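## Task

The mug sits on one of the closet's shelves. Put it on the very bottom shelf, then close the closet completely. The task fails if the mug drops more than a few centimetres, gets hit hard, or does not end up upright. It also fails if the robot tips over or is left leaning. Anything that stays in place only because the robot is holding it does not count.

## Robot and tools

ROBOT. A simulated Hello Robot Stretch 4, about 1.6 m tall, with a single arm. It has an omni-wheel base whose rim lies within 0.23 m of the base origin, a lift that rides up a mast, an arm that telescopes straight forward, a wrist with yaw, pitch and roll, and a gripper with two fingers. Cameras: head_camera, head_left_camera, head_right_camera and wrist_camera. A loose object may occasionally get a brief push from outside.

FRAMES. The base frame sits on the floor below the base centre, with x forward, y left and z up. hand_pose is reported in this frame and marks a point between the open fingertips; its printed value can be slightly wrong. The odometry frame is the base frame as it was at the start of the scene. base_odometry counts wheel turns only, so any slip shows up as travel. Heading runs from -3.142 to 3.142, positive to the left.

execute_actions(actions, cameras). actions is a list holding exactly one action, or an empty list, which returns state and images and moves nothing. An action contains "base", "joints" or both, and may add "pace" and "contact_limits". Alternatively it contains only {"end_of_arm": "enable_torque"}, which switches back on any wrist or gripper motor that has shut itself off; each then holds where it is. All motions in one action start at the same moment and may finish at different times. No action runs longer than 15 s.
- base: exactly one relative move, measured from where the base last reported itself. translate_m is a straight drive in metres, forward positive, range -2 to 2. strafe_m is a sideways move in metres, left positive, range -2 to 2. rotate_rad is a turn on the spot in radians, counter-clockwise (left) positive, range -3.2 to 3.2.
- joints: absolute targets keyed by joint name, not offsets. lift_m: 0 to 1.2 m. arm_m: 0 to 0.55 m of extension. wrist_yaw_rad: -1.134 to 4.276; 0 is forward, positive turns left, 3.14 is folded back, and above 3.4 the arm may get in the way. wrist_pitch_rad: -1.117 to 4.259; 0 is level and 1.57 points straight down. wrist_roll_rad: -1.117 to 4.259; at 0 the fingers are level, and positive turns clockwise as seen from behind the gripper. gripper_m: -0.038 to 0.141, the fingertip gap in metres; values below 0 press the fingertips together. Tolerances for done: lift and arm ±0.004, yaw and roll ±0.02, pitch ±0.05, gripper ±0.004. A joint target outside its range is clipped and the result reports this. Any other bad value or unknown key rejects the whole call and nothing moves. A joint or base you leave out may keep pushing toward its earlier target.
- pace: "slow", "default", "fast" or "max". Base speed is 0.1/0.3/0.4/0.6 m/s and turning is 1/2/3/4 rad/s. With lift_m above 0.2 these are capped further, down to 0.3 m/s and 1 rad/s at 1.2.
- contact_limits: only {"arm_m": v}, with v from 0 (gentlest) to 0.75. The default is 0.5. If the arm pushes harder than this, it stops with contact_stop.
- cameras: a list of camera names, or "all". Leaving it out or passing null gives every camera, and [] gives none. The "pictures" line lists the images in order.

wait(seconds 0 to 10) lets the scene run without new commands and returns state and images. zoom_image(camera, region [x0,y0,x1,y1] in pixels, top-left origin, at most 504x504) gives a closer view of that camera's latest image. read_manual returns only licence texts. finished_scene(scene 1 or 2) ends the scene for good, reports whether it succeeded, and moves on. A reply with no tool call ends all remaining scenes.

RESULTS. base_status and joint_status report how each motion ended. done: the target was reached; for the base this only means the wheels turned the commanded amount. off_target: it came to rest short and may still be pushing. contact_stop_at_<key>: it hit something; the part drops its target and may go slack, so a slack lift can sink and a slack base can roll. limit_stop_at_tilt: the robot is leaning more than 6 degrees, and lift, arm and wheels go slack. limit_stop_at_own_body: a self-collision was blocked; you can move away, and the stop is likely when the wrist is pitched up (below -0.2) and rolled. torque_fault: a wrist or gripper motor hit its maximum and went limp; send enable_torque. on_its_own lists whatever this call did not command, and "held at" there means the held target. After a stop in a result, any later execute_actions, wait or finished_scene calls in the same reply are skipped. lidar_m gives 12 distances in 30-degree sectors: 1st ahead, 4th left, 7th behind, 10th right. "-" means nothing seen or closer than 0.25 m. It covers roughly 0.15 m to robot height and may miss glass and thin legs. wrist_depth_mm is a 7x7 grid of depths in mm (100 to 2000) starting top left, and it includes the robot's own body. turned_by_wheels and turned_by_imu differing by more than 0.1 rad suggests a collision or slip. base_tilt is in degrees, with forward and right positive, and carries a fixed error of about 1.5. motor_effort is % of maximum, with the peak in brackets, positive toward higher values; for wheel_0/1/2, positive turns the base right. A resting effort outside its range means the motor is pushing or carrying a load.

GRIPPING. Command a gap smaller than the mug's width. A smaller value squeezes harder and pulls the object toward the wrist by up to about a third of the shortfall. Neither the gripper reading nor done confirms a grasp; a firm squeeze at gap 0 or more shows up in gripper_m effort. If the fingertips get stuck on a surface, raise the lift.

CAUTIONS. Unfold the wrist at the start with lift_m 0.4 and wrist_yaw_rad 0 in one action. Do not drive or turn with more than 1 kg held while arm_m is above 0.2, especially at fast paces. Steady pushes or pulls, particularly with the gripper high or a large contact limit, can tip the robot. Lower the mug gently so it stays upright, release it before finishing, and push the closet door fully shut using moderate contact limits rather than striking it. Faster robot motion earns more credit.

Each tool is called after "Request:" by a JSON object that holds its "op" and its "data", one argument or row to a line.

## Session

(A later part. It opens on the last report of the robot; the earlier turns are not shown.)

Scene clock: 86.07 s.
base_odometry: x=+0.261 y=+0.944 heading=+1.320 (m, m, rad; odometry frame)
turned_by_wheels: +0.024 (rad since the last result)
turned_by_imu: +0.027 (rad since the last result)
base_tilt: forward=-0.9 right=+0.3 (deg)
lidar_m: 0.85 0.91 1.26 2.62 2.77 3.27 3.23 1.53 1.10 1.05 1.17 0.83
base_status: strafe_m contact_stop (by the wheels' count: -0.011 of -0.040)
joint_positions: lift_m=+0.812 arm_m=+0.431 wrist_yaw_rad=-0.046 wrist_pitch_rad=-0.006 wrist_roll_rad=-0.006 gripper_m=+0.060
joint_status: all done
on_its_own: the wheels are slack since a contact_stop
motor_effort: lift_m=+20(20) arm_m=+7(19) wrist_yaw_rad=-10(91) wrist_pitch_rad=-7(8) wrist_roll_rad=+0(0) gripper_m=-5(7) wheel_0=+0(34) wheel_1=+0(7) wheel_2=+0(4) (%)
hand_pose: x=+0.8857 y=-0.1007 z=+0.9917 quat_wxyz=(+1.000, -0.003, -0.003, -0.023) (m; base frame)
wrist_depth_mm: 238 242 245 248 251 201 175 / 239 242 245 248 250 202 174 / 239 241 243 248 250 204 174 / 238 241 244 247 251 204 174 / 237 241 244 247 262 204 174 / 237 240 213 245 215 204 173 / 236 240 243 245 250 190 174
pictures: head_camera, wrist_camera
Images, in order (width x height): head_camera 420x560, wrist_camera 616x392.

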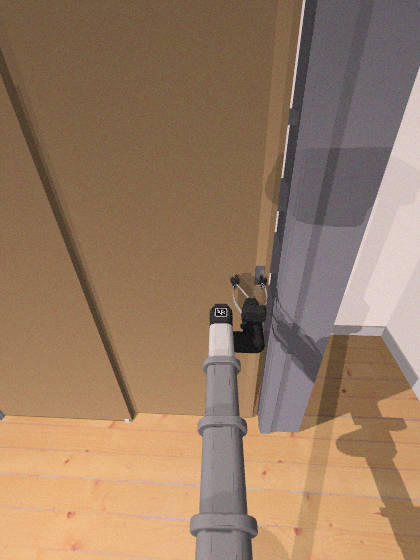

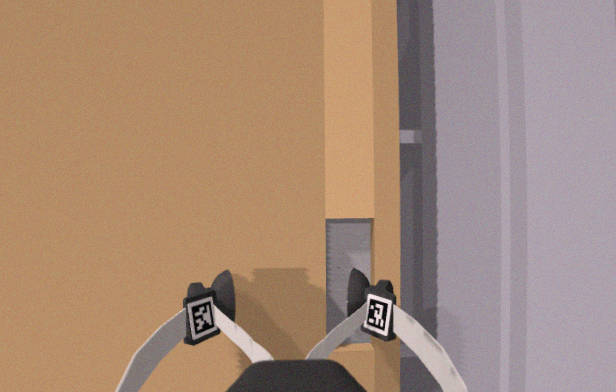

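Request:
{"op": "execute_actions", "data": {
  "actions": [
    {"base":{"rotate_rad":-0.022},"joints":{"arm_m":0.2,"wrist_yaw_rad":-0.1,"gripper_m":0.14}}
  ],
  "cameras": []
}}

Request:
{"op": "execute_actions", "data": {
  "actions": [
    {"base":{"strafe_m":1.1},"pace":"fast"}
  ],
  "cameras": ["wrist_camera","head_camera"]
}}

Scene clock: 91.53 s.
base_odometry: x=+0.261 y=+0.944 heading=+1.299 (m, m, rad; odometry frame)
turned_by_wheels: -0.022 (rad since the last result)
turned_by_imu: -0.023 (rad since the last result)
base_tilt: forward=-1.0 right=+0.5 (deg)
lidar_m: 0.83 0.91 1.25 2.63 2.76 3.32 2.75 1.54 1.12 1.06 1.16 0.80
base_status: done
joint_positions: lift_m=+0.812 arm_m=+0.201 wrist_yaw_rad=-0.100 wrist_pitch_rad=-0.006 wrist_roll_rad=-0.006 gripper_m=+0.140
joint_status: all done
motor_effort: lift_m=+21(21) arm_m=-7(8) wrist_yaw_rad=+0(10) wrist_pitch_rad=-9(8) wrist_roll_rad=+0(0) gripper_m=+1(6) wheel_0=-1(11) wheel_1=+2(9) wheel_2=+2(7) (%)
hand_pose: x=+0.6505 y=-0.1158 z=+0.9917 quat_wxyz=(+0.999, -0.003, -0.003, -0.050) (m; base frame)
wrist_depth_mm: 445 459 473 488 436 452 1229 / 449 455 477 484 439 452 1281 / 442 462 473 480 436 455 1281 / 445 459 469 484 439 455 1281 / 445 459 473 496 439 452 1281 / 445 210 466 484 415 449 1281 / 445 455 466 152 433 449 1308
pictures: none
No camera images: the call's "cameras" was empty. Leave "cameras" out to get every camera's image.

Scene clock: 95.57 s.
base_odometry: x=-0.799 y=+1.240 heading=+1.298 (m, m, rad; odometry frame)
turned_by_wheels: +0.000 (rad since the last result)
turned_by_imu: +0.003 (rad since the last result)
base_tilt: forward=-0.8 right=+0.4 (deg)
lidar_m: 0.82 0.86 1.56 1.49 1.57 2.22 3.20 2.62 2.22 2.14 1.27 0.88
base_status: done
joint_positions: lift_m=+0.812 arm_m=+0.201 wrist_yaw_rad=-0.100 wrist_pitch_rad=-0.006 wrist_roll_rad=-0.006 gripper_m=+0.140
joint_status: not commanded
motor_effort: lift_m=+21(21) arm_m=-7(7) wrist_yaw_rad=+0(0) wrist_pitch_rad=-9(6) wrist_roll_rad=-1(1) gripper_m=+2(1) wheel_0=-3(17) wheel_1=+2(14) wheel_2=+0(2) (%)
hand_pose: x=+0.6505 y=-0.1158 z=+0.9917 quat_wxyz=(+0.999, -0.003, -0.003, -0.050) (m; base frame)
wrist_depth_mm: 418 433 442 459 473 492 504 / 418 430 442 462 469 488 508 / 421 433 445 459 469 488 504 / 424 427 442 459 473 484 508 / 421 433 442 455 469 484 500 / 418 211 442 455 466 480 500 / 415 427 439 152 469 484 496
pictures: head_camera, wrist_camera
Images, in order (width x height): head_camera 420x560, wrist_camera 616x392.

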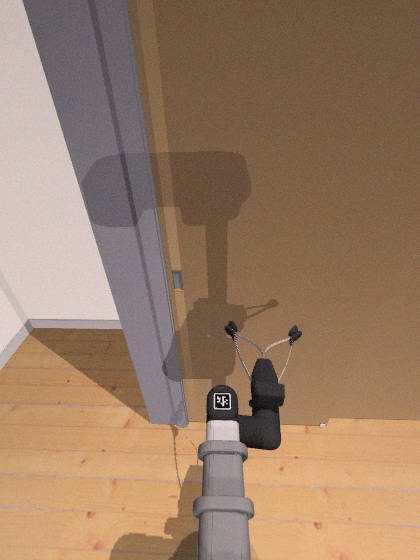

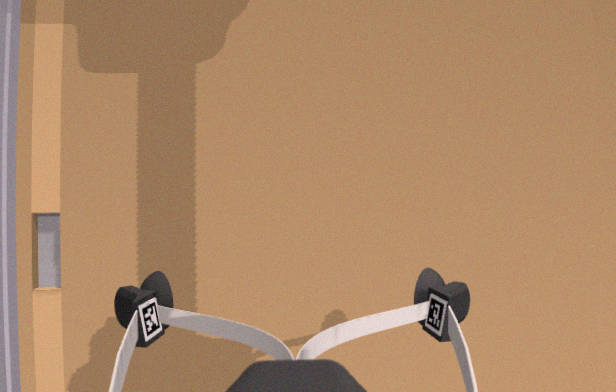

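Request:
{"op": "execute_actions", "data": {
  "actions": [
    {"base":{"strafe_m":0.17},"joints":{"arm_m":0.39}}
  ],
  "cameras": ["wrist_camera"]
}}

Request:
{"op": "execute_actions", "data": {
  "actions": [
    {"joints":{"arm_m":0.46},"pace":"slow","contact_limits":{"arm_m":0.05}}
  ],
  "cameras": ["wrist_camera"]
}}

Scene clock: 100.43 s.
base_odometry: x=-0.962 y=+1.286 heading=+1.298 (m, m, rad; odometry frame)
turned_by_wheels: +0.000 (rad since the last result)
turned_by_imu: +0.000 (rad since the last result)
base_tilt: forward=-0.9 right=+0.4 (deg)
lidar_m: 0.82 1.66 1.39 1.33 1.39 2.00 3.19 2.61 2.45 2.33 1.30 0.85
base_status: done
joint_positions: lift_m=+0.812 arm_m=+0.389 wrist_yaw_rad=-0.100 wrist_pitch_rad=-0.006 wrist_roll_rad=-0.006 gripper_m=+0.140
joint_status: all done
motor_effort: lift_m=+20(21) arm_m=+7(8) wrist_yaw_rad=+0(1) wrist_pitch_rad=-8(7) wrist_roll_rad=-1(0) gripper_m=+0(1) wheel_0=-2(11) wheel_1=+3(10) wheel_2=+0(7) (%)
hand_pose: x=+0.8380 y=-0.1158 z=+0.9917 quat_wxyz=(+0.999, -0.003, -0.003, -0.050) (m; base frame)
wrist_depth_mm: 219 253 260 271 277 287 294 / 218 253 262 271 277 286 293 / 219 253 259 268 277 285 293 / 217 253 260 270 278 286 294 / 218 265 260 267 276 286 293 / 216 211 259 268 272 285 293 / 216 251 257 152 277 285 293
pictures: wrist_camera
Images, in order (width x height): wrist_camera 616x392.

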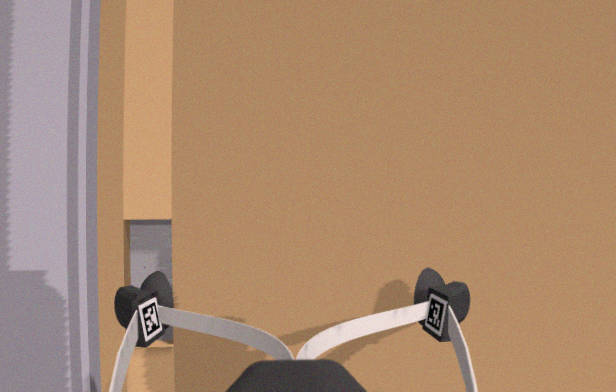

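Scene clock: 101.70 s.
base_odometry: x=-0.962 y=+1.285 heading=+1.298 (m, m, rad; odometry frame)
turned_by_wheels: -0.001 (rad since the last result)
turned_by_imu: -0.001 (rad since the last result)
base_tilt: forward=-0.9 right=+0.4 (deg)
lidar_m: 0.83 1.65 1.39 1.31 1.40 1.98 3.19 2.61 2.45 2.33 1.27 0.90
base_status: not commanded
joint_positions: lift_m=+0.812 arm_m=+0.427 wrist_yaw_rad=-0.106 wrist_pitch_rad=-0.006 wrist_roll_rad=-0.006 gripper_m=+0.140
joint_status: arm_m contact_stop (moved +0.038 of +0.071)
on_its_own: arm_m is slack since a contact_stop (your +0.460 is given up); wrist_yaw_rad is at rest, and its effort (+17) is outside its rest range (-13 to +13)
motor_effort: lift_m=+20(21) arm_m=+0(16) wrist_yaw_rad=+17(19) wrist_pitch_rad=-7(7) wrist_roll_rad=+0(0) gripper_m=-1(1) wheel_0=-2(3) wheel_1=+3(4) wheel_2=-9(10) (%)
contact_limits: arm_m 0.05
hand_pose: x=+0.8755 y=-0.1174 z=+0.9918 quat_wxyz=(+0.999, -0.003, -0.003, -0.053) (m; base frame)
wrist_depth_mm: 200 219 227 235 242 251 258 / 200 220 227 235 242 250 257 / 200 220 226 235 241 249 258 / 200 219 227 234 240 250 256 / 200 229 227 234 240 249 256 / 200 204 226 233 237 251 256 / 198 221 224 154 240 249 256
pictures: wrist_camera
Images, in order (width x height): wrist_camera 616x392.

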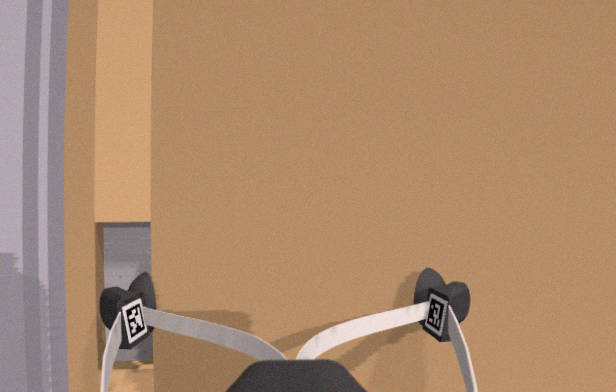

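Request:
{"op": "execute_actions", "data": {
  "actions": [
    {"base":{"strafe_m":-0.62},"joints":{"arm_m":0.421},"pace":"slow"}
  ],
  "cameras": ["wrist_camera","head_camera"]
}}

Scene clock: 109.93 s.
base_odometry: x=-0.366 y=+1.118 heading=+1.299 (m, m, rad; odometry frame)
turned_by_wheels: +0.001 (rad since the last result)
turned_by_imu: +0.014 (rad since the last result)
base_tilt: forward=-1.0 right=+0.6 (deg)
lidar_m: 0.84 1.05 2.03 1.95 2.06 2.91 3.18 2.43 1.78 1.70 1.16 0.87
base_status: done
joint_positions: lift_m=+0.812 arm_m=+0.420 wrist_yaw_rad=-0.109 wrist_pitch_rad=-0.006 wrist_roll_rad=-0.006 gripper_m=+0.140
joint_status: all done
on_its_own: wrist_yaw_rad is at rest, and its effort (+26) is outside its rest range (-13 to +13)
motor_effort: lift_m=+20(21) arm_m=+5(7) wrist_yaw_rad=+26(27) wrist_pitch_rad=-4(7) wrist_roll_rad=+0(0) gripper_m=+1(1) wheel_0=+18(24) wheel_1=+2(8) wheel_2=-8(5) (%)
hand_pose: x=+0.8683 y=-0.1183 z=+0.9919 quat_wxyz=(+0.999, -0.003, -0.003, -0.054) (m; base frame)
wrist_depth_mm: 473 220 226 231 239 246 252 / 544 220 226 231 239 245 252 / 357 219 224 232 238 246 251 / 549 219 224 231 237 246 251 / 544 228 224 230 236 247 250 / 392 202 224 231 234 244 252 / 357 219 221 153 237 244 251
pictures: head_camera, wrist_camera
Images, in order (width x height): head_camera 420x560, wrist_camera 616x392.

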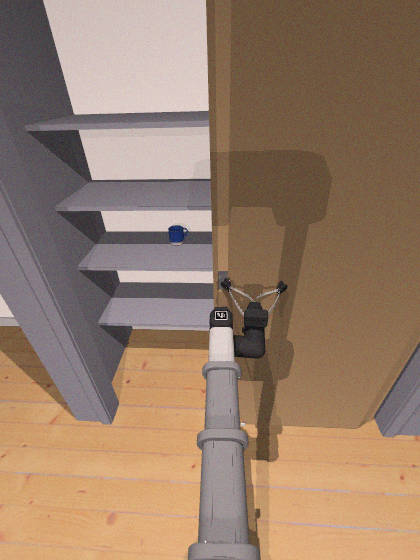

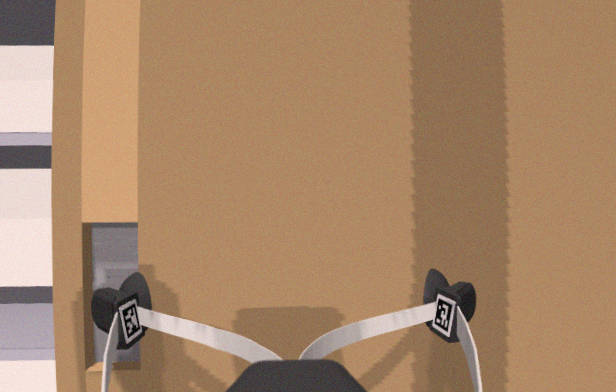

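Request:
{"op": "execute_actions", "data": {
  "actions": [
    {"base":{"rotate_rad":-0.025},"joints":{"arm_m":0.3}}
  ],
  "cameras": []
}}

Request:
{"op": "execute_actions", "data": {
  "actions": [
    {"base":{"strafe_m":0.33},"joints":{"arm_m":0.0,"lift_m":0.7,"wrist_yaw_rad":0}}
  ],
  "cameras": ["wrist_camera"]
}}

Request:
{"op": "execute_actions", "data": {
  "actions": [
    {"base":{"translate_m":0.5},"joints":{"arm_m":0.1}}
  ],
  "cameras": ["wrist_camera","head_camera"]
}}

Scene clock: 116.33 s.
base_odometry: x=-0.366 y=+1.118 heading=+1.275 (m, m, rad; odometry frame)
turned_by_wheels: -0.024 (rad since the last result)
turned_by_imu: -0.024 (rad since the last result)
base_tilt: forward=-0.9 right=+0.4 (deg)
lidar_m: 0.84 1.03 2.02 1.93 2.06 2.84 3.21 2.49 1.77 1.72 1.15 0.88
base_status: done
joint_positions: lift_m=+0.812 arm_m=+0.301 wrist_yaw_rad=-0.100 wrist_pitch_rad=-0.006 wrist_roll_rad=-0.006 gripper_m=+0.140
joint_status: all done
motor_effort: lift_m=+21(21) arm_m=-7(7) wrist_yaw_rad=-1(25) wrist_pitch_rad=-8(8) wrist_roll_rad=+0(0) gripper_m=+0(1) wheel_0=+4(20) wheel_1=+7(12) wheel_2=+6(4) (%)
hand_pose: x=+0.7505 y=-0.1158 z=+0.9917 quat_wxyz=(+0.999, -0.003, -0.003, -0.050) (m; base frame)
wrist_depth_mm: 809 332 340 353 362 377 387 / 1008 332 340 351 364 375 387 / 976 334 338 349 359 375 387 / 991 332 338 347 362 373 382 / 991 343 338 347 359 375 384 / 691 211 336 349 355 370 387 / 976 330 336 152 359 375 384
pictures: none
No camera images: the call's "cameras" was empty. Leave "cameras" out to get every camera's image.

Scene clock: 118.77 s.
base_odometry: x=-0.681 y=+1.215 heading=+1.275 (m, m, rad; odometry frame)
turned_by_wheels: +0.000 (rad since the last result)
turned_by_imu: +0.001 (rad since the last result)
base_tilt: forward=-0.8 right=+0.5 (deg)
lidar_m: 1.13 0.88 1.68 1.60 1.70 2.38 3.19 2.61 2.13 2.03 1.21 0.92
base_status: done
joint_positions: lift_m=+0.700 arm_m=+0.001 wrist_yaw_rad=+0.000 wrist_pitch_rad=-0.006 wrist_roll_rad=-0.006 gripper_m=+0.140
joint_status: all done
motor_effort: lift_m=+17(19) arm_m=-7(8) wrist_yaw_rad=+1(6) wrist_pitch_rad=-9(9) wrist_roll_rad=-1(0) gripper_m=+1(1) wheel_0=-5(13) wheel_1=+3(14) wheel_2=+0(8) (%)
hand_pose: x=+0.4607 y=-0.0874 z=+0.8800 quat_wxyz=(+1.000, -0.003, -0.003, +0.000) (m; base frame)
wrist_depth_mm: 615 1025 1138 1138 1060 654 661 / 615 1138 1366 1366 1397 661 661 / 615 1042 1397 1397 1182 661 661 / 609 1118 1397 1397 1397 654 654 / 615 1025 1397 1366 1205 654 661 / 609 210 1366 1366 654 647 661 / 609 976 1078 152 991 654 654
pictures: wrist_camera
Images, in order (width x height): wrist_camera 616x392.

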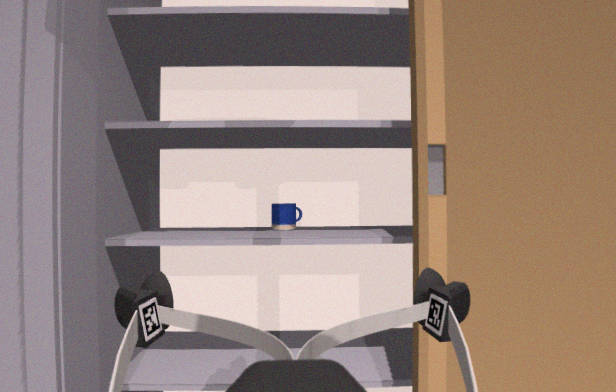

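Scene clock: 121.93 s.
base_odometry: x=-0.536 y=+1.693 heading=+1.276 (m, m, rad; odometry frame)
turned_by_wheels: +0.001 (rad since the last result)
turned_by_imu: +0.000 (rad since the last result)
base_tilt: forward=-1.0 right=+0.6 (deg)
lidar_m: 0.65 0.44 0.49 1.58 1.70 2.37 3.74 2.94 2.13 1.34 0.50 0.46
base_status: done
joint_positions: lift_m=+0.700 arm_m=+0.099 wrist_yaw_rad=+0.000 wrist_pitch_rad=-0.006 wrist_roll_rad=-0.006 gripper_m=+0.140
joint_status: all done
motor_effort: lift_m=+17(17) arm_m=+7(8) wrist_yaw_rad=+0(0) wrist_pitch_rad=-8(7) wrist_roll_rad=-1(1) gripper_m=+0(2) wheel_0=+4(11) wheel_1=+6(8) wheel_2=-3(15) (%)
hand_pose: x=+0.5581 y=-0.0874 z=+0.8800 quat_wxyz=(+1.000, -0.003, -0.003, +0.000) (m; base frame)
wrist_depth_mm: 399 407 402 402 402 413 424 / 574 580 603 609 603 603 591 / 723 778 759 778 788 788 788 / 732 759 759 759 768 788 798 / 640 699 699 580 676 661 634 / 410 211 353 368 357 366 399 / 715 759 768 152 778 778 788
pictures: head_camera, wrist_camera
Images, in order (width x height): head_camera 420x560, wrist_camera 616x392.

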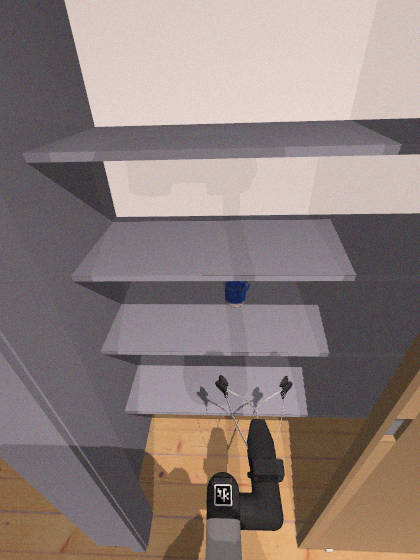

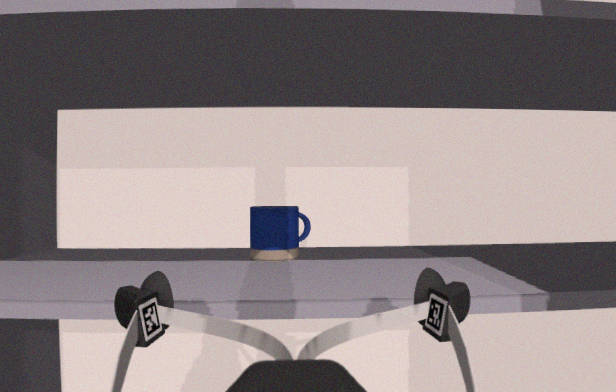

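Request:
{"op": "execute_actions", "data": {
  "actions": [
    {"base":{"strafe_m":0.113},"joints":{"arm_m":0.42,"lift_m":0.718,"wrist_yaw_rad":-0.3}}
  ],
  "cameras": ["wrist_camera","head_camera"]
}}

Scene clock: 126.83 s.
base_odometry: x=-0.643 y=+1.726 heading=+1.275 (m, m, rad; odometry frame)
turned_by_wheels: +0.000 (rad since the last result)
turned_by_imu: +0.000 (rad since the last result)
base_tilt: forward=-0.8 right=+0.4 (deg)
lidar_m: 0.63 0.37 0.50 1.48 1.57 2.17 3.76 3.08 2.25 1.30 0.54 0.69
base_status: done
joint_positions: lift_m=+0.718 arm_m=+0.419 wrist_yaw_rad=-0.300 wrist_pitch_rad=-0.006 wrist_roll_rad=-0.006 gripper_m=+0.140
joint_status: all done
motor_effort: lift_m=+22(21) arm_m=+7(8) wrist_yaw_rad=+0(9) wrist_pitch_rad=-8(7) wrist_roll_rad=+0(1) gripper_m=+1(1) wheel_0=-4(14) wheel_1=+3(13) wheel_2=+0(1) (%)
hand_pose: x=+0.8394 y=-0.1687 z=+0.8976 quat_wxyz=(+0.989, -0.003, -0.002, -0.149) (m; base frame)
wrist_depth_mm: 364 375 364 366 368 375 370 / 402 433 459 500 535 544 539 / 404 430 466 500 549 609 661 / 402 433 466 504 544 603 661 / 402 433 359 379 549 597 640 / 375 211 287 320 315 340 368 / 253 250 252 152 251 245 259
pictures: head_camera, wrist_camera
Images, in order (width x height): head_camera 420x560, wrist_camera 616x392.

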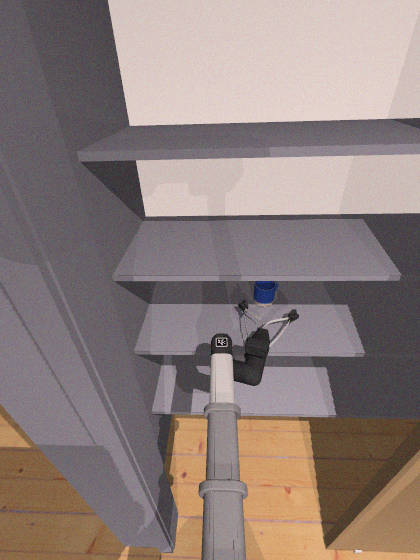

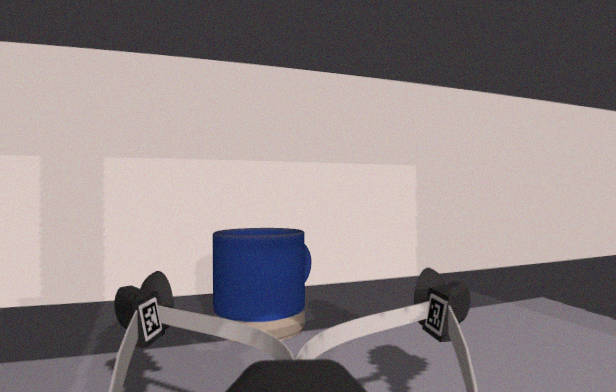

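Request:
{"op": "execute_actions", "data": {
  "actions": [
    {"joints":{"arm_m":0.523}}
  ],
  "cameras": ["wrist_camera"]
}}

Request:
{"op": "execute_actions", "data": {
  "actions": [
    {"joints":{"gripper_m":0.02}}
  ],
  "cameras": []
}}

Request:
{"op": "execute_actions", "data": {
  "actions": [
    {"joints":{"lift_m":0.738},"pace":"slow"}
  ],
  "cameras": ["wrist_camera"]
}}

Scene clock: 131.63 s.
base_odometry: x=-0.643 y=+1.726 heading=+1.275 (m, m, rad; odometry frame)
turned_by_wheels: +0.000 (rad since the last result)
turned_by_imu: -0.001 (rad since the last result)
base_tilt: forward=-0.9 right=+0.4 (deg)
lidar_m: 0.65 0.37 0.51 1.50 1.59 2.20 3.76 3.10 2.25 1.31 0.54 0.67
base_status: not commanded
joint_positions: lift_m=+0.718 arm_m=+0.522 wrist_yaw_rad=-0.300 wrist_pitch_rad=-0.006 wrist_roll_rad=-0.006 gripper_m=+0.140
joint_status: all done
motor_effort: lift_m=+22(22) arm_m=+7(8) wrist_yaw_rad=-1(0) wrist_pitch_rad=-7(8) wrist_roll_rad=-1(0) gripper_m=+1(3) wheel_0=-4(4) wheel_1=+3(3) wheel_2=+0(0) (%)
hand_pose: x=+0.9424 y=-0.1688 z=+0.8976 quat_wxyz=(+0.989, -0.003, -0.002, -0.149) (m; base frame)
wrist_depth_mm: 314 336 355 368 368 377 373 / 315 338 364 397 433 469 508 / 314 338 364 397 430 473 521 / 314 336 362 394 430 473 521 / 314 336 351 245 427 469 521 / 314 211 198 190 216 338 368 / 254 250 234 152 249 246 259
pictures: wrist_camera
Images, in order (width x height): wrist_camera 616x392.

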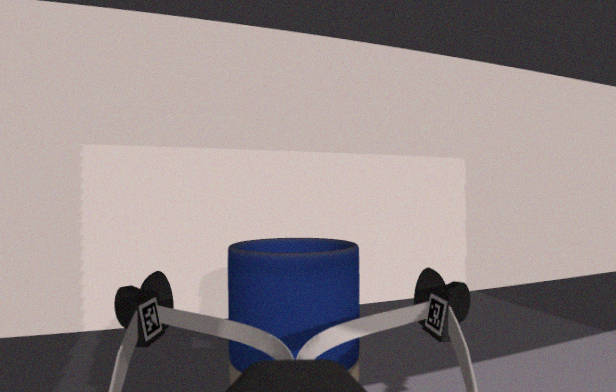

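Scene clock: 133.80 s.
base_odometry: x=-0.643 y=+1.726 heading=+1.275 (m, m, rad; odometry frame)
turned_by_wheels: +0.000 (rad since the last result)
turned_by_imu: +0.000 (rad since the last result)
base_tilt: forward=-0.9 right=+0.4 (deg)
lidar_m: 0.63 0.38 0.49 1.50 1.60 2.19 3.77 3.10 2.26 1.27 0.55 0.67
base_status: not commanded
joint_positions: lift_m=+0.718 arm_m=+0.522 wrist_yaw_rad=-0.300 wrist_pitch_rad=-0.006 wrist_roll_rad=-0.006 gripper_m=+0.021
joint_status: all done
motor_effort: lift_m=+22(22) arm_m=+7(7) wrist_yaw_rad=+1(0) wrist_pitch_rad=-9(9) wrist_roll_rad=+0(1) gripper_m=-24(26) wheel_0=-3(4) wheel_1=+3(3) wheel_2=+0(0) (%)
hand_pose: x=+0.9424 y=-0.1688 z=+0.8976 quat_wxyz=(+0.989, -0.003, -0.002, -0.149) (m; base frame)
wrist_depth_mm: 317 338 357 368 370 379 373 / 315 334 362 394 433 469 508 / 315 336 366 394 430 466 530 / 315 338 362 392 427 473 521 / 314 336 353 245 424 469 525 / 315 329 186 173 190 373 368 / 253 173 186 172 232 229 258
pictures: none
No camera images: the call's "cameras" was empty. Leave "cameras" out to get every camera's image.

Scene clock: 134.73 s.
base_odometry: x=-0.643 y=+1.726 heading=+1.275 (m, m, rad; odometry frame)
turned_by_wheels: +0.000 (rad since the last result)
turned_by_imu: +0.000 (rad since the last result)
base_tilt: forward=-0.9 right=+0.4 (deg)
lidar_m: 0.64 0.35 0.52 1.47 1.56 2.19 3.76 3.12 2.27 1.28 0.53 0.67
base_status: not commanded
joint_positions: lift_m=+0.738 arm_m=+0.522 wrist_yaw_rad=-0.300 wrist_pitch_rad=-0.002 wrist_roll_rad=-0.006 gripper_m=+0.021
joint_status: all done
motor_effort: lift_m=+23(24) arm_m=+7(7) wrist_yaw_rad=+0(0) wrist_pitch_rad=-19(18) wrist_roll_rad=+0(0) gripper_m=-26(24) wheel_0=-4(4) wheel_1=+3(3) wheel_2=+0(0) (%)
hand_pose: x=+0.9424 y=-0.1688 z=+0.9166 quat_wxyz=(+0.989, -0.003, -0.001, -0.149) (m; base frame)
wrist_depth_mm: 312 329 327 330 330 340 336 / 314 338 364 392 427 462 492 / 315 336 362 394 430 477 517 / 315 336 364 392 430 473 521 / 314 336 355 244 430 473 517 / 314 327 185 173 190 427 424 / 294 173 185 172 268 264 289
pictures: wrist_camera
Images, in order (width x height): wrist_camera 616x392.

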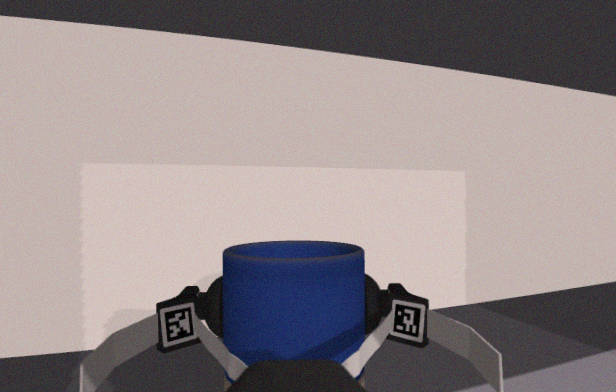

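Request:
{"op": "execute_actions", "data": {
  "actions": [
    {"joints":{"arm_m":0.12}}
  ],
  "cameras": []
}}

Request:
{"op": "execute_actions", "data": {
  "actions": [
    {"joints":{"lift_m":0.4}}
  ],
  "cameras": ["wrist_camera"]
}}

Scene clock: 141.20 s.
base_odometry: x=-0.643 y=+1.726 heading=+1.275 (m, m, rad; odometry frame)
turned_by_wheels: +0.000 (rad since the last result)
turned_by_imu: -0.001 (rad since the last result)
base_tilt: forward=-0.9 right=+0.3 (deg)
lidar_m: 0.64 0.37 0.47 1.49 1.59 2.22 3.80 3.12 2.26 1.29 0.56 0.68
base_status: not commanded
joint_positions: lift_m=+0.738 arm_m=+0.121 wrist_yaw_rad=-0.300 wrist_pitch_rad=-0.002 wrist_roll_rad=-0.006 gripper_m=+0.021
joint_status: all done
motor_effort: lift_m=+22(23) arm_m=-7(9) wrist_yaw_rad=+1(0) wrist_pitch_rad=-18(19) wrist_roll_rad=+0(0) gripper_m=-26(25) wheel_0=-4(4) wheel_1=+3(3) wheel_2=+0(0) (%)
hand_pose: x=+0.5419 y=-0.1688 z=+0.9165 quat_wxyz=(+0.989, -0.003, -0.001, -0.150) (m; base frame)
wrist_depth_mm: 325 342 379 809 878 976 1025 / 473 488 488 496 500 549 615 / 654 699 750 820 866 960 991 / 668 699 768 831 904 1008 1118 / 661 691 741 243 891 878 854 / 436 439 185 172 190 484 1078 / 310 173 185 171 904 946 1078
pictures: none
No camera images: the call's "cameras" was empty. Leave "cameras" out to get every camera's image.

Scene clock: 143.60 s.
base_odometry: x=-0.643 y=+1.726 heading=+1.275 (m, m, rad; odometry frame)
turned_by_wheels: +0.000 (rad since the last result)
turned_by_imu: +0.000 (rad since the last result)
base_tilt: forward=-0.8 right=+0.4 (deg)
lidar_m: 0.64 0.38 0.47 1.49 1.56 2.23 3.76 3.13 2.25 1.33 0.55 0.69
base_status: not commanded
joint_positions: lift_m=+0.400 arm_m=+0.121 wrist_yaw_rad=-0.300 wrist_pitch_rad=-0.002 wrist_roll_rad=-0.006 gripper_m=+0.021
joint_status: all done
motor_effort: lift_m=+18(21) arm_m=-7(7) wrist_yaw_rad=+0(0) wrist_pitch_rad=-20(19) wrist_roll_rad=-1(1) gripper_m=-24(25) wheel_0=-4(4) wheel_1=+3(3) wheel_2=+0(0) (%)
hand_pose: x=+0.5419 y=-0.1688 z=+0.5789 quat_wxyz=(+0.989, -0.003, -0.001, -0.150) (m; base frame)
wrist_depth_mm: 397 404 397 402 466 991 1060 / 574 585 597 603 609 603 591 / 654 707 750 842 891 976 1060 / 647 707 750 820 904 1008 1078 / 661 707 741 244 878 991 1042 / 574 585 185 173 190 574 569 / 392 173 185 171 436 469 1098
pictures: wrist_camera
Images, in order (width x height): wrist_camera 616x392.

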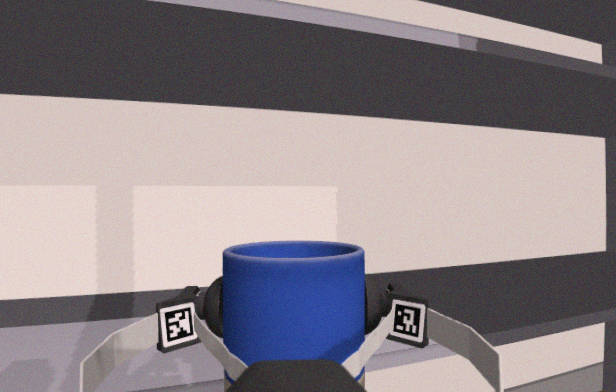

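Request:
{"op": "execute_actions", "data": {
  "actions": [
    {"joints":{"arm_m":0.44,"lift_m":0.357}}
  ],
  "cameras": []
}}

Request:
{"op": "execute_actions", "data": {
  "actions": [
    {"joints":{"lift_m":0.337},"pace":"slow"}
  ],
  "cameras": ["head_camera"]
}}

Scene clock: 148.17 s.
base_odometry: x=-0.643 y=+1.726 heading=+1.275 (m, m, rad; odometry frame)
turned_by_wheels: +0.000 (rad since the last result)
turned_by_imu: -0.001 (rad since the last result)
base_tilt: forward=-1.0 right=+0.4 (deg)
lidar_m: 0.64 0.34 0.51 1.50 1.60 2.23 3.76 3.11 2.22 1.28 0.53 0.66
base_status: not commanded
joint_positions: lift_m=+0.357 arm_m=+0.439 wrist_yaw_rad=-0.300 wrist_pitch_rad=-0.002 wrist_roll_rad=-0.006 gripper_m=+0.021
joint_status: all done
motor_effort: lift_m=+17(17) arm_m=+7(8) wrist_yaw_rad=+0(1) wrist_pitch_rad=-18(19) wrist_roll_rad=-1(0) gripper_m=-24(27) wheel_0=-4(3) wheel_1=+3(3) wheel_2=+0(0) (%)
hand_pose: x=+0.8594 y=-0.1687 z=+0.5360 quat_wxyz=(+0.989, -0.003, -0.001, -0.149) (m; base frame)
wrist_depth_mm: 389 413 439 469 500 508 512 / 384 413 445 488 525 574 621 / 384 415 445 484 525 580 640 / 384 410 442 477 517 580 634 / 387 410 436 244 525 580 627 / 379 402 185 173 190 436 427 / 294 173 185 171 270 266 289
pictures: none
No camera images: the call's "cameras" was empty. Leave "cameras" out to get every camera's image.

Scene clock: 149.07 s.
base_odometry: x=-0.643 y=+1.726 heading=+1.275 (m, m, rad; odometry frame)
turned_by_wheels: +0.000 (rad since the last result)
turned_by_imu: +0.000 (rad since the last result)
base_tilt: forward=-0.9 right=+0.4 (deg)
lidar_m: 0.65 0.39 0.51 1.50 1.58 2.21 3.76 3.09 2.27 1.27 0.53 0.69
base_status: not commanded
joint_positions: lift_m=+0.337 arm_m=+0.439 wrist_yaw_rad=-0.300 wrist_pitch_rad=-0.005 wrist_roll_rad=-0.006 gripper_m=+0.021
joint_status: all done
motor_effort: lift_m=+17(16) arm_m=+7(7) wrist_yaw_rad=+0(1) wrist_pitch_rad=-10(18) wrist_roll_rad=+0(0) gripper_m=-24(25) wheel_0=-4(4) wheel_1=+3(3) wheel_2=+0(0) (%)
hand_pose: x=+0.8594 y=-0.1687 z=+0.5168 quat_wxyz=(+0.989, -0.003, -0.002, -0.149) (m; base frame)
wrist_depth_mm: 387 415 445 484 512 539 549 / 387 418 442 480 530 580 647 / 387 410 445 484 525 569 647 / 387 415 445 480 525 580 640 / 384 410 436 243 521 564 627 / 377 382 185 172 191 375 368 / 253 173 185 172 233 229 257
pictures: head_camera
Images, in order (width x height): head_camera 420x560.

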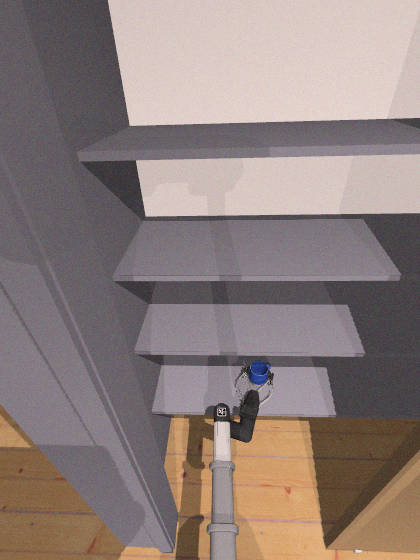

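Request:
{"op": "execute_actions", "data": {
  "actions": [
    {"joints":{"gripper_m":0.13}}
  ],
  "cameras": []
}}

Request:
{"op": "execute_actions", "data": {
  "actions": [
    {"joints":{"arm_m":0.21}}
  ],
  "cameras": []
}}

Request:
{"op": "execute_actions", "data": {
  "actions": [
    {"joints":{"gripper_m":-0.01,"wrist_yaw_rad":-1.1}}
  ],
  "cameras": ["head_camera","wrist_camera","head_right_camera"]
}}

Scene clock: 154.53 s.
base_odometry: x=-0.643 y=+1.726 heading=+1.275 (m, m, rad; odometry frame)
turned_by_wheels: +0.000 (rad since the last result)
turned_by_imu: -0.001 (rad since the last result)
base_tilt: forward=-1.0 right=+0.3 (deg)
lidar_m: 0.64 0.38 0.50 1.48 1.57 2.21 3.77 3.09 2.26 1.30 0.56 0.68
base_status: not commanded
joint_positions: lift_m=+0.337 arm_m=+0.439 wrist_yaw_rad=-0.300 wrist_pitch_rad=-0.005 wrist_roll_rad=-0.006 gripper_m=+0.130
joint_status: all done
motor_effort: lift_m=+17(16) arm_m=+7(7) wrist_yaw_rad=+0(0) wrist_pitch_rad=-9(10) wrist_roll_rad=-1(0) gripper_m=-1(25) wheel_0=-4(3) wheel_1=+3(3) wheel_2=+0(0) (%)
hand_pose: x=+0.8594 y=-0.1687 z=+0.5170 quat_wxyz=(+0.989, -0.003, -0.002, -0.149) (m; base frame)
wrist_depth_mm: 387 415 445 484 512 544 549 / 387 415 445 484 525 580 647 / 384 415 449 484 525 585 634 / 387 410 449 484 525 580 634 / 382 413 433 259 525 574 621 / 377 216 208 190 216 342 370 / 255 248 235 150 241 246 259
pictures: none
No camera images: the call's "cameras" was empty. Leave "cameras" out to get every camera's image.

Scene clock: 156.33 s.
base_odometry: x=-0.643 y=+1.726 heading=+1.275 (m, m, rad; odometry frame)
turned_by_wheels: +0.000 (rad since the last result)
turned_by_imu: +0.000 (rad since the last result)
base_tilt: forward=-0.9 right=+0.5 (deg)
lidar_m: 0.66 0.39 0.47 1.50 1.59 2.21 3.76 3.10 2.26 1.36 0.52 0.71
base_status: not commanded
joint_positions: lift_m=+0.337 arm_m=+0.211 wrist_yaw_rad=-0.300 wrist_pitch_rad=-0.006 wrist_roll_rad=-0.006 gripper_m=+0.130
joint_status: all done
motor_effort: lift_m=+17(16) arm_m=-7(9) wrist_yaw_rad=+1(1) wrist_pitch_rad=-9(9) wrist_roll_rad=-1(1) gripper_m=-1(2) wheel_0=-4(4) wheel_1=+3(3) wheel_2=+0(0) (%)
hand_pose: x=+0.6319 y=-0.1688 z=+0.5170 quat_wxyz=(+0.989, -0.003, -0.002, -0.149) (m; base frame)
wrist_depth_mm: 525 539 530 530 525 544 549 / 580 627 676 715 768 788 759 / 580 621 668 723 788 866 946 / 574 621 676 723 798 878 976 / 580 609 418 715 768 778 759 / 379 217 389 389 218 364 415 / 255 252 273 150 778 878 976
pictures: none
No camera images: the call's "cameras" was empty. Leave "cameras" out to get every camera's image.

Scene clock: 158.60 s.
base_odometry: x=-0.643 y=+1.726 heading=+1.275 (m, m, rad; odometry frame)
turned_by_wheels: +0.000 (rad since the last result)
turned_by_imu: +0.000 (rad since the last result)
base_tilt: forward=-0.9 right=+0.5 (deg)
lidar_m: 0.64 0.39 0.52 1.47 1.56 2.20 3.77 3.07 2.24 1.31 0.55 0.70
base_status: not commanded
joint_positions: lift_m=+0.337 arm_m=+0.211 wrist_yaw_rad=-1.099 wrist_pitch_rad=-0.006 wrist_roll_rad=-0.006 gripper_m=-0.010
joint_status: all done
motor_effort: lift_m=+16(16) arm_m=-7(7) wrist_yaw_rad=-2(8) wrist_pitch_rad=-8(8) wrist_roll_rad=+0(1) gripper_m=-11(8) wheel_0=-4(4) wheel_1=+3(3) wheel_2=+0(0) (%)
hand_pose: x=+0.4352 y=-0.2967 z=+0.5170 quat_wxyz=(+0.853, -0.004, -0.001, -0.522) (m; base frame)
wrist_depth_mm: 525 530 621 1182 330 1921 1808 / 691 778 788 1008 387 1921 1808 / 723 904 1160 1336 377 1863 1808 / 715 891 1205 1430 370 1863 1808 / 683 820 842 1397 368 1983 1863 / 382 492 496 202 324 1618 1756 / 699 820 1078 741 320 1205 1281
pictures: head_camera, head_right_camera, wrist_camera
Images, in order (width x height): head_camera 420x560, head_right_camera 420x672, wrist_camera 616x392.

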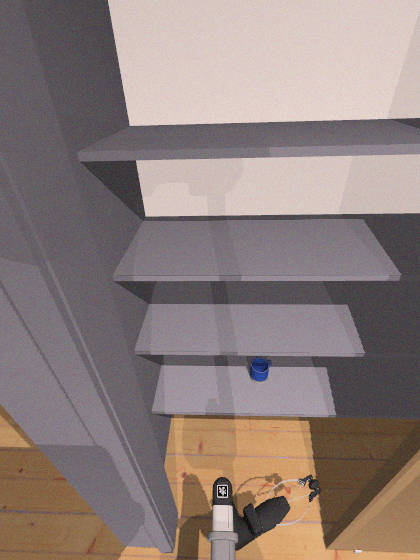

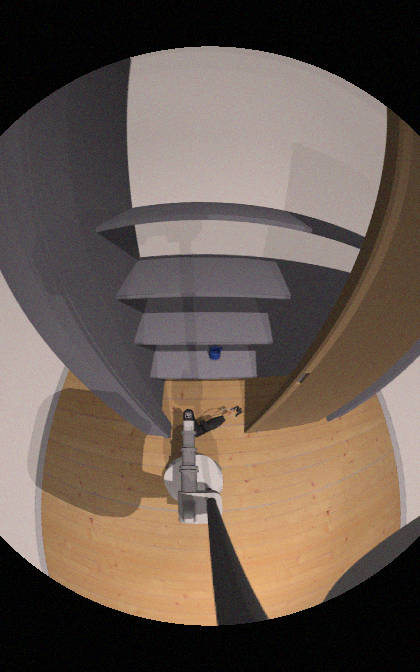

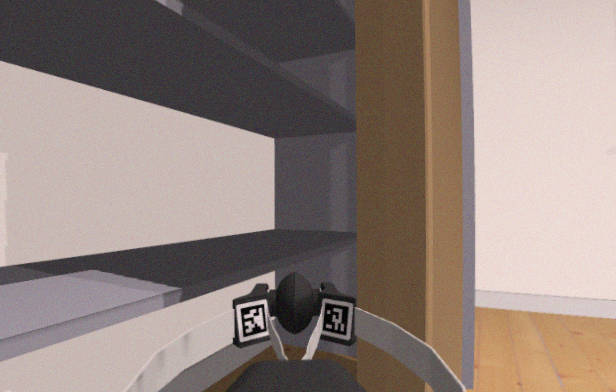

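Request:
{"op": "execute_actions", "data": {
  "actions": [
    {"base":{"strafe_m":-0.18},"pace":"slow"}
  ],
  "cameras": ["head_camera","wrist_camera","head_right_camera"]
}}

Scene clock: 163.33 s.
base_odometry: x=-0.472 y=+1.673 heading=+1.276 (m, m, rad; odometry frame)
turned_by_wheels: +0.001 (rad since the last result)
turned_by_imu: +0.000 (rad since the last result)
base_tilt: forward=-0.9 right=+0.3 (deg)
lidar_m: 0.64 0.49 0.47 1.68 1.75 2.49 3.76 2.86 2.07 1.29 0.52 0.44
base_status: done
joint_positions: lift_m=+0.337 arm_m=+0.211 wrist_yaw_rad=-1.093 wrist_pitch_rad=-0.005 wrist_roll_rad=-0.006 gripper_m=-0.010
joint_status: not commanded
on_its_own: wrist_yaw_rad is at rest, and its effort (-20) is outside its rest range (-13 to +13)
motor_effort: lift_m=+16(16) arm_m=-7(7) wrist_yaw_rad=-20(38) wrist_pitch_rad=-9(8) wrist_roll_rad=-1(0) gripper_m=-10(13) wheel_0=+10(19) wheel_1=-5(10) wheel_2=+5(3) (%)
hand_pose: x=+0.4371 y=-0.2964 z=+0.5170 quat_wxyz=(+0.854, -0.004, -0.001, -0.520) (m; base frame)
wrist_depth_mm: 521 525 597 272 190 1708 1708 / 683 768 788 272 189 1808 1661 / 715 878 1138 270 189 1708 1661 / 707 878 1182 268 190 1756 1661 / 676 820 831 270 189 1756 1708 / 384 455 213 202 189 1618 1661 / 691 820 1078 182 177 1138 1281
pictures: head_camera, head_right_camera, wrist_camera
Images, in order (width x height): head_camera 420x560, head_right_camera 420x672, wrist_camera 616x392.

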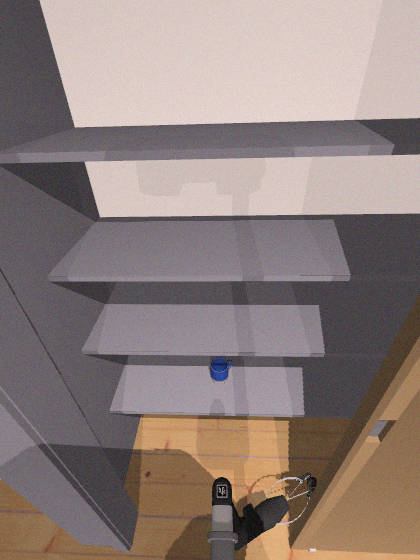

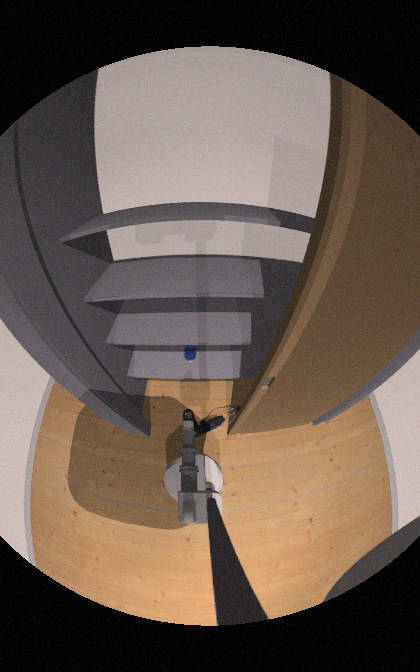

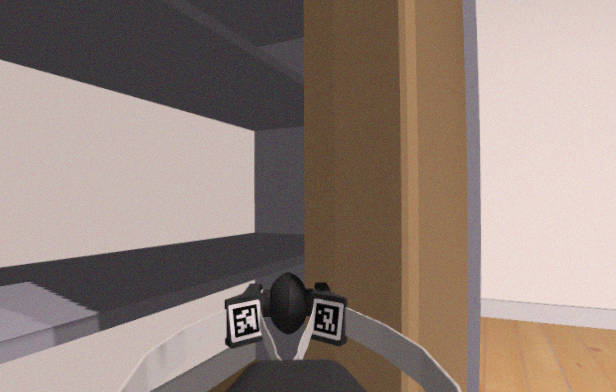

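Request:
{"op": "execute_actions", "data": {
  "actions": [
    {"base":{"strafe_m":-0.045},"joints":{"arm_m":0.197},"pace":"slow"}
  ],
  "cameras": ["wrist_camera","head_right_camera"]
}}

Scene clock: 167.27 s.
base_odometry: x=-0.439 y=+1.669 heading=+1.387 (m, m, rad; odometry frame)
turned_by_wheels: +0.111 (rad since the last result)
turned_by_imu: +0.112 (rad since the last result)
base_tilt: forward=-0.9 right=+0.4 (deg)
lidar_m: 0.62 0.50 0.55 1.70 1.90 2.87 3.72 2.58 2.01 0.99 0.46 0.38
base_status: strafe_m contact_stop (by the wheels' count: -0.033 of -0.045)
joint_positions: lift_m=+0.337 arm_m=+0.198 wrist_yaw_rad=-1.099 wrist_pitch_rad=-0.005 wrist_roll_rad=-0.006 gripper_m=-0.010
joint_status: all done
on_its_own: the wheels are slack since a contact_stop
motor_effort: lift_m=+16(16) arm_m=-7(13) wrist_yaw_rad=-1(61) wrist_pitch_rad=-9(10) wrist_roll_rad=+0(1) gripper_m=-10(16) wheel_0=+0(34) wheel_1=+0(9) wheel_2=+0(18) (%)
hand_pose: x=+0.4223 y=-0.2967 z=+0.5170 quat_wxyz=(+0.853, -0.004, -0.001, -0.522) (m; base frame)
wrist_depth_mm: 521 535 559 1118 190 379 1618 / 661 778 778 778 190 364 1618 / 668 831 1060 1255 190 353 1618 / 676 809 1060 1308 189 345 1661 / 668 768 820 831 189 345 1661 / 382 433 436 202 185 345 1576 / 634 768 976 229 182 351 1308
pictures: head_right_camera, wrist_camera
Images, in order (width x height): head_right_camera 420x672, wrist_camera 616x392.

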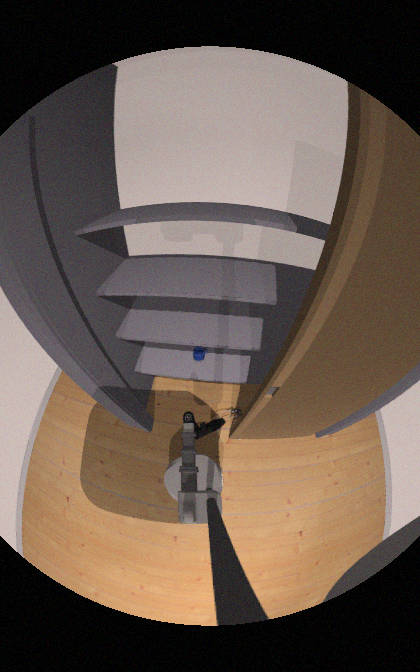

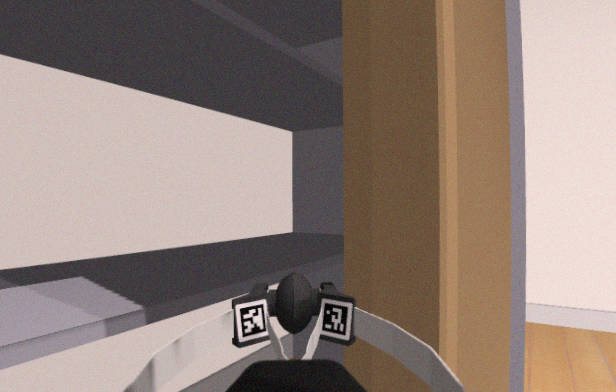

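Request:
{"op": "execute_actions", "data": {
  "actions": [
    {"base":{"strafe_m":0.33},"joints":{"wrist_roll_rad":1.57,"lift_m":0.45}}
  ],
  "cameras": []
}}

Request:
{"op": "execute_actions", "data": {
  "actions": [
    {"base":{"rotate_rad":-0.58}}
  ],
  "cameras": []
}}

Request:
{"op": "execute_actions", "data": {
  "actions": [
    {"joints":{"arm_m":0.42},"contact_limits":{"arm_m":0.1}}
  ]
}}

Scene clock: 178.33 s.
base_odometry: x=-0.764 y=+1.730 heading=+1.387 (m, m, rad; odometry frame)
turned_by_wheels: +0.000 (rad since the last result)
turned_by_imu: +0.001 (rad since the last result)
base_tilt: forward=-0.9 right=+0.5 (deg)
lidar_m: 0.35 0.39 1.40 1.38 1.53 2.35 3.66 2.94 2.33 1.10 0.70 0.71
base_status: done
joint_positions: lift_m=+0.450 arm_m=+0.198 wrist_yaw_rad=-1.100 wrist_pitch_rad=-0.006 wrist_roll_rad=+1.569 gripper_m=-0.010
joint_status: all done
motor_effort: lift_m=+21(23) arm_m=-7(7) wrist_yaw_rad=-1(2) wrist_pitch_rad=-9(9) wrist_roll_rad=+1(6) gripper_m=-10(10) wheel_0=-3(12) wheel_1=+4(12) wheel_2=+0(2) (%)
hand_pose: x=+0.4222 y=-0.2967 z=+0.6296 quat_wxyz=(+0.604, +0.601, -0.371, -0.368) (m; base frame)
wrist_depth_mm: 788 788 842 854 891 854 798 / 480 488 500 508 500 504 504 / 1160 1255 1499 1537 1576 1118 809 / 1078 1160 1430 1576 1499 1205 842 / 768 1160 1008 1308 960 1182 854 / 732 991 647 204 691 1060 842 / 732 723 723 549 530 931 842
pictures: none
No camera images: the call's "cameras" was empty. Leave "cameras" out to get every camera's image.

Scene clock: 179.70 s.
base_odometry: x=-0.764 y=+1.730 heading=+0.808 (m, m, rad; odometry frame)
turned_by_wheels: -0.579 (rad since the last result)
turned_by_imu: -0.582 (rad since the last result)
base_tilt: forward=-1.0 right=+0.4 (deg)
lidar_m: 0.72 0.36 0.39 1.43 1.38 1.51 2.14 2.98 2.99 2.35 1.25 0.68
base_status: done
joint_positions: lift_m=+0.450 arm_m=+0.198 wrist_yaw_rad=-1.100 wrist_pitch_rad=-0.006 wrist_roll_rad=+1.569 gripper_m=-0.010
joint_status: not commanded
motor_effort: lift_m=+21(21) arm_m=-7(7) wrist_yaw_rad=-1(0) wrist_pitch_rad=-6(7) wrist_roll_rad=+1(1) gripper_m=-7(10) wheel_0=+6(11) wheel_1=+6(10) wheel_2=+6(12) (%)
hand_pose: x=+0.4222 y=-0.2967 z=+0.6296 quat_wxyz=(+0.604, +0.601, -0.371, -0.368) (m; base frame)
wrist_depth_mm: - - - - - 1160 831 / - - - - - 1205 842 / - - - - - 1229 842 / - - - - - 1182 854 / - - - 1430 1397 1138 842 / 723 741 668 203 732 707 707 / 484 480 452 332 421 492 492
pictures: none
No camera images: the call's "cameras" was empty. Leave "cameras" out to get every camera's image.

Scene clock: 181.47 s.
base_odometry: x=-0.764 y=+1.730 heading=+0.808 (m, m, rad; odometry frame)
turned_by_wheels: +0.000 (rad since the last result)
turned_by_imu: +0.000 (rad since the last result)
base_tilt: forward=-1.0 right=+0.4 (deg)
lidar_m: 0.72 0.35 0.39 1.43 1.38 1.50 2.21 2.99 3.04 2.36 1.23 0.64
base_status: not commanded
joint_positions: lift_m=+0.450 arm_m=+0.419 wrist_yaw_rad=-1.100 wrist_pitch_rad=-0.006 wrist_roll_rad=+1.570 gripper_m=-0.010
joint_status: all done
motor_effort: lift_m=+22(21) arm_m=+7(7) wrist_yaw_rad=+0(1) wrist_pitch_rad=-8(6) wrist_roll_rad=+1(1) gripper_m=-10(9) wheel_0=+6(6) wheel_1=+6(6) wheel_2=+6(6) (%)
contact_limits: arm_m 0.1
hand_pose: x=+0.6426 y=-0.2968 z=+0.6296 quat_wxyz=(+0.604, +0.601, -0.371, -0.368) (m; base frame)
wrist_depth_mm: 1983 - - - - 1182 842 / - - - - - 1182 831 / - - - - - 1205 854 / 1983 - 1060 1060 1098 1060 778 / 238 240 242 245 248 251 252 / 297 300 241 202 310 314 317 / 946 976 732 676 699 1182 831
pictures: head_camera, head_left_camera, head_right_camera, wrist_camera
Images, in order (width x height): head_camera 420x560, head_left_camera 420x672, head_right_camera 420x672, wrist_camera 616x392.

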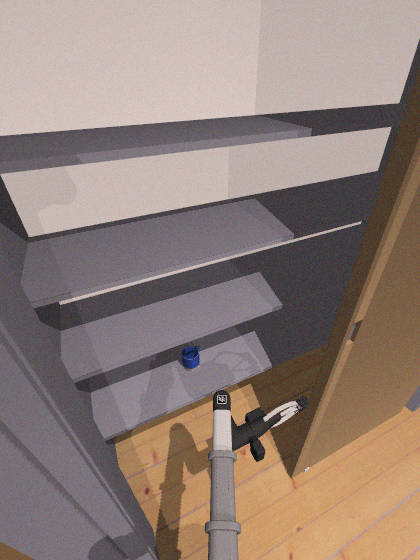

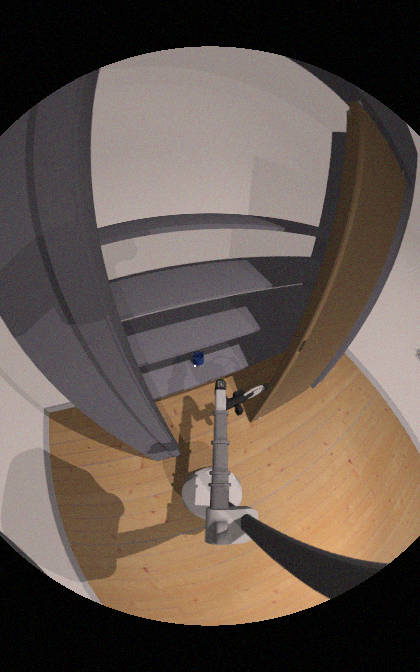

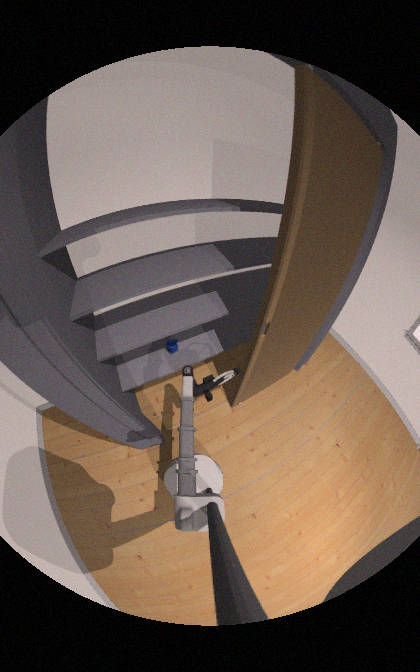

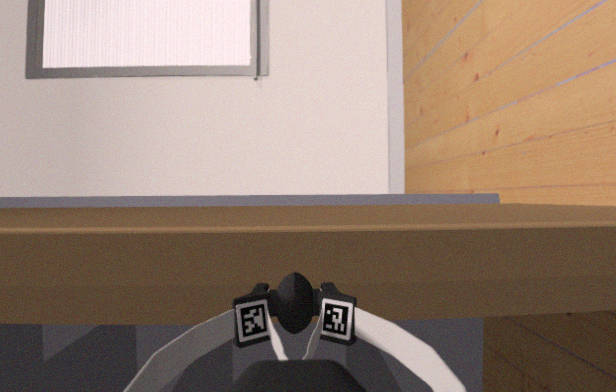

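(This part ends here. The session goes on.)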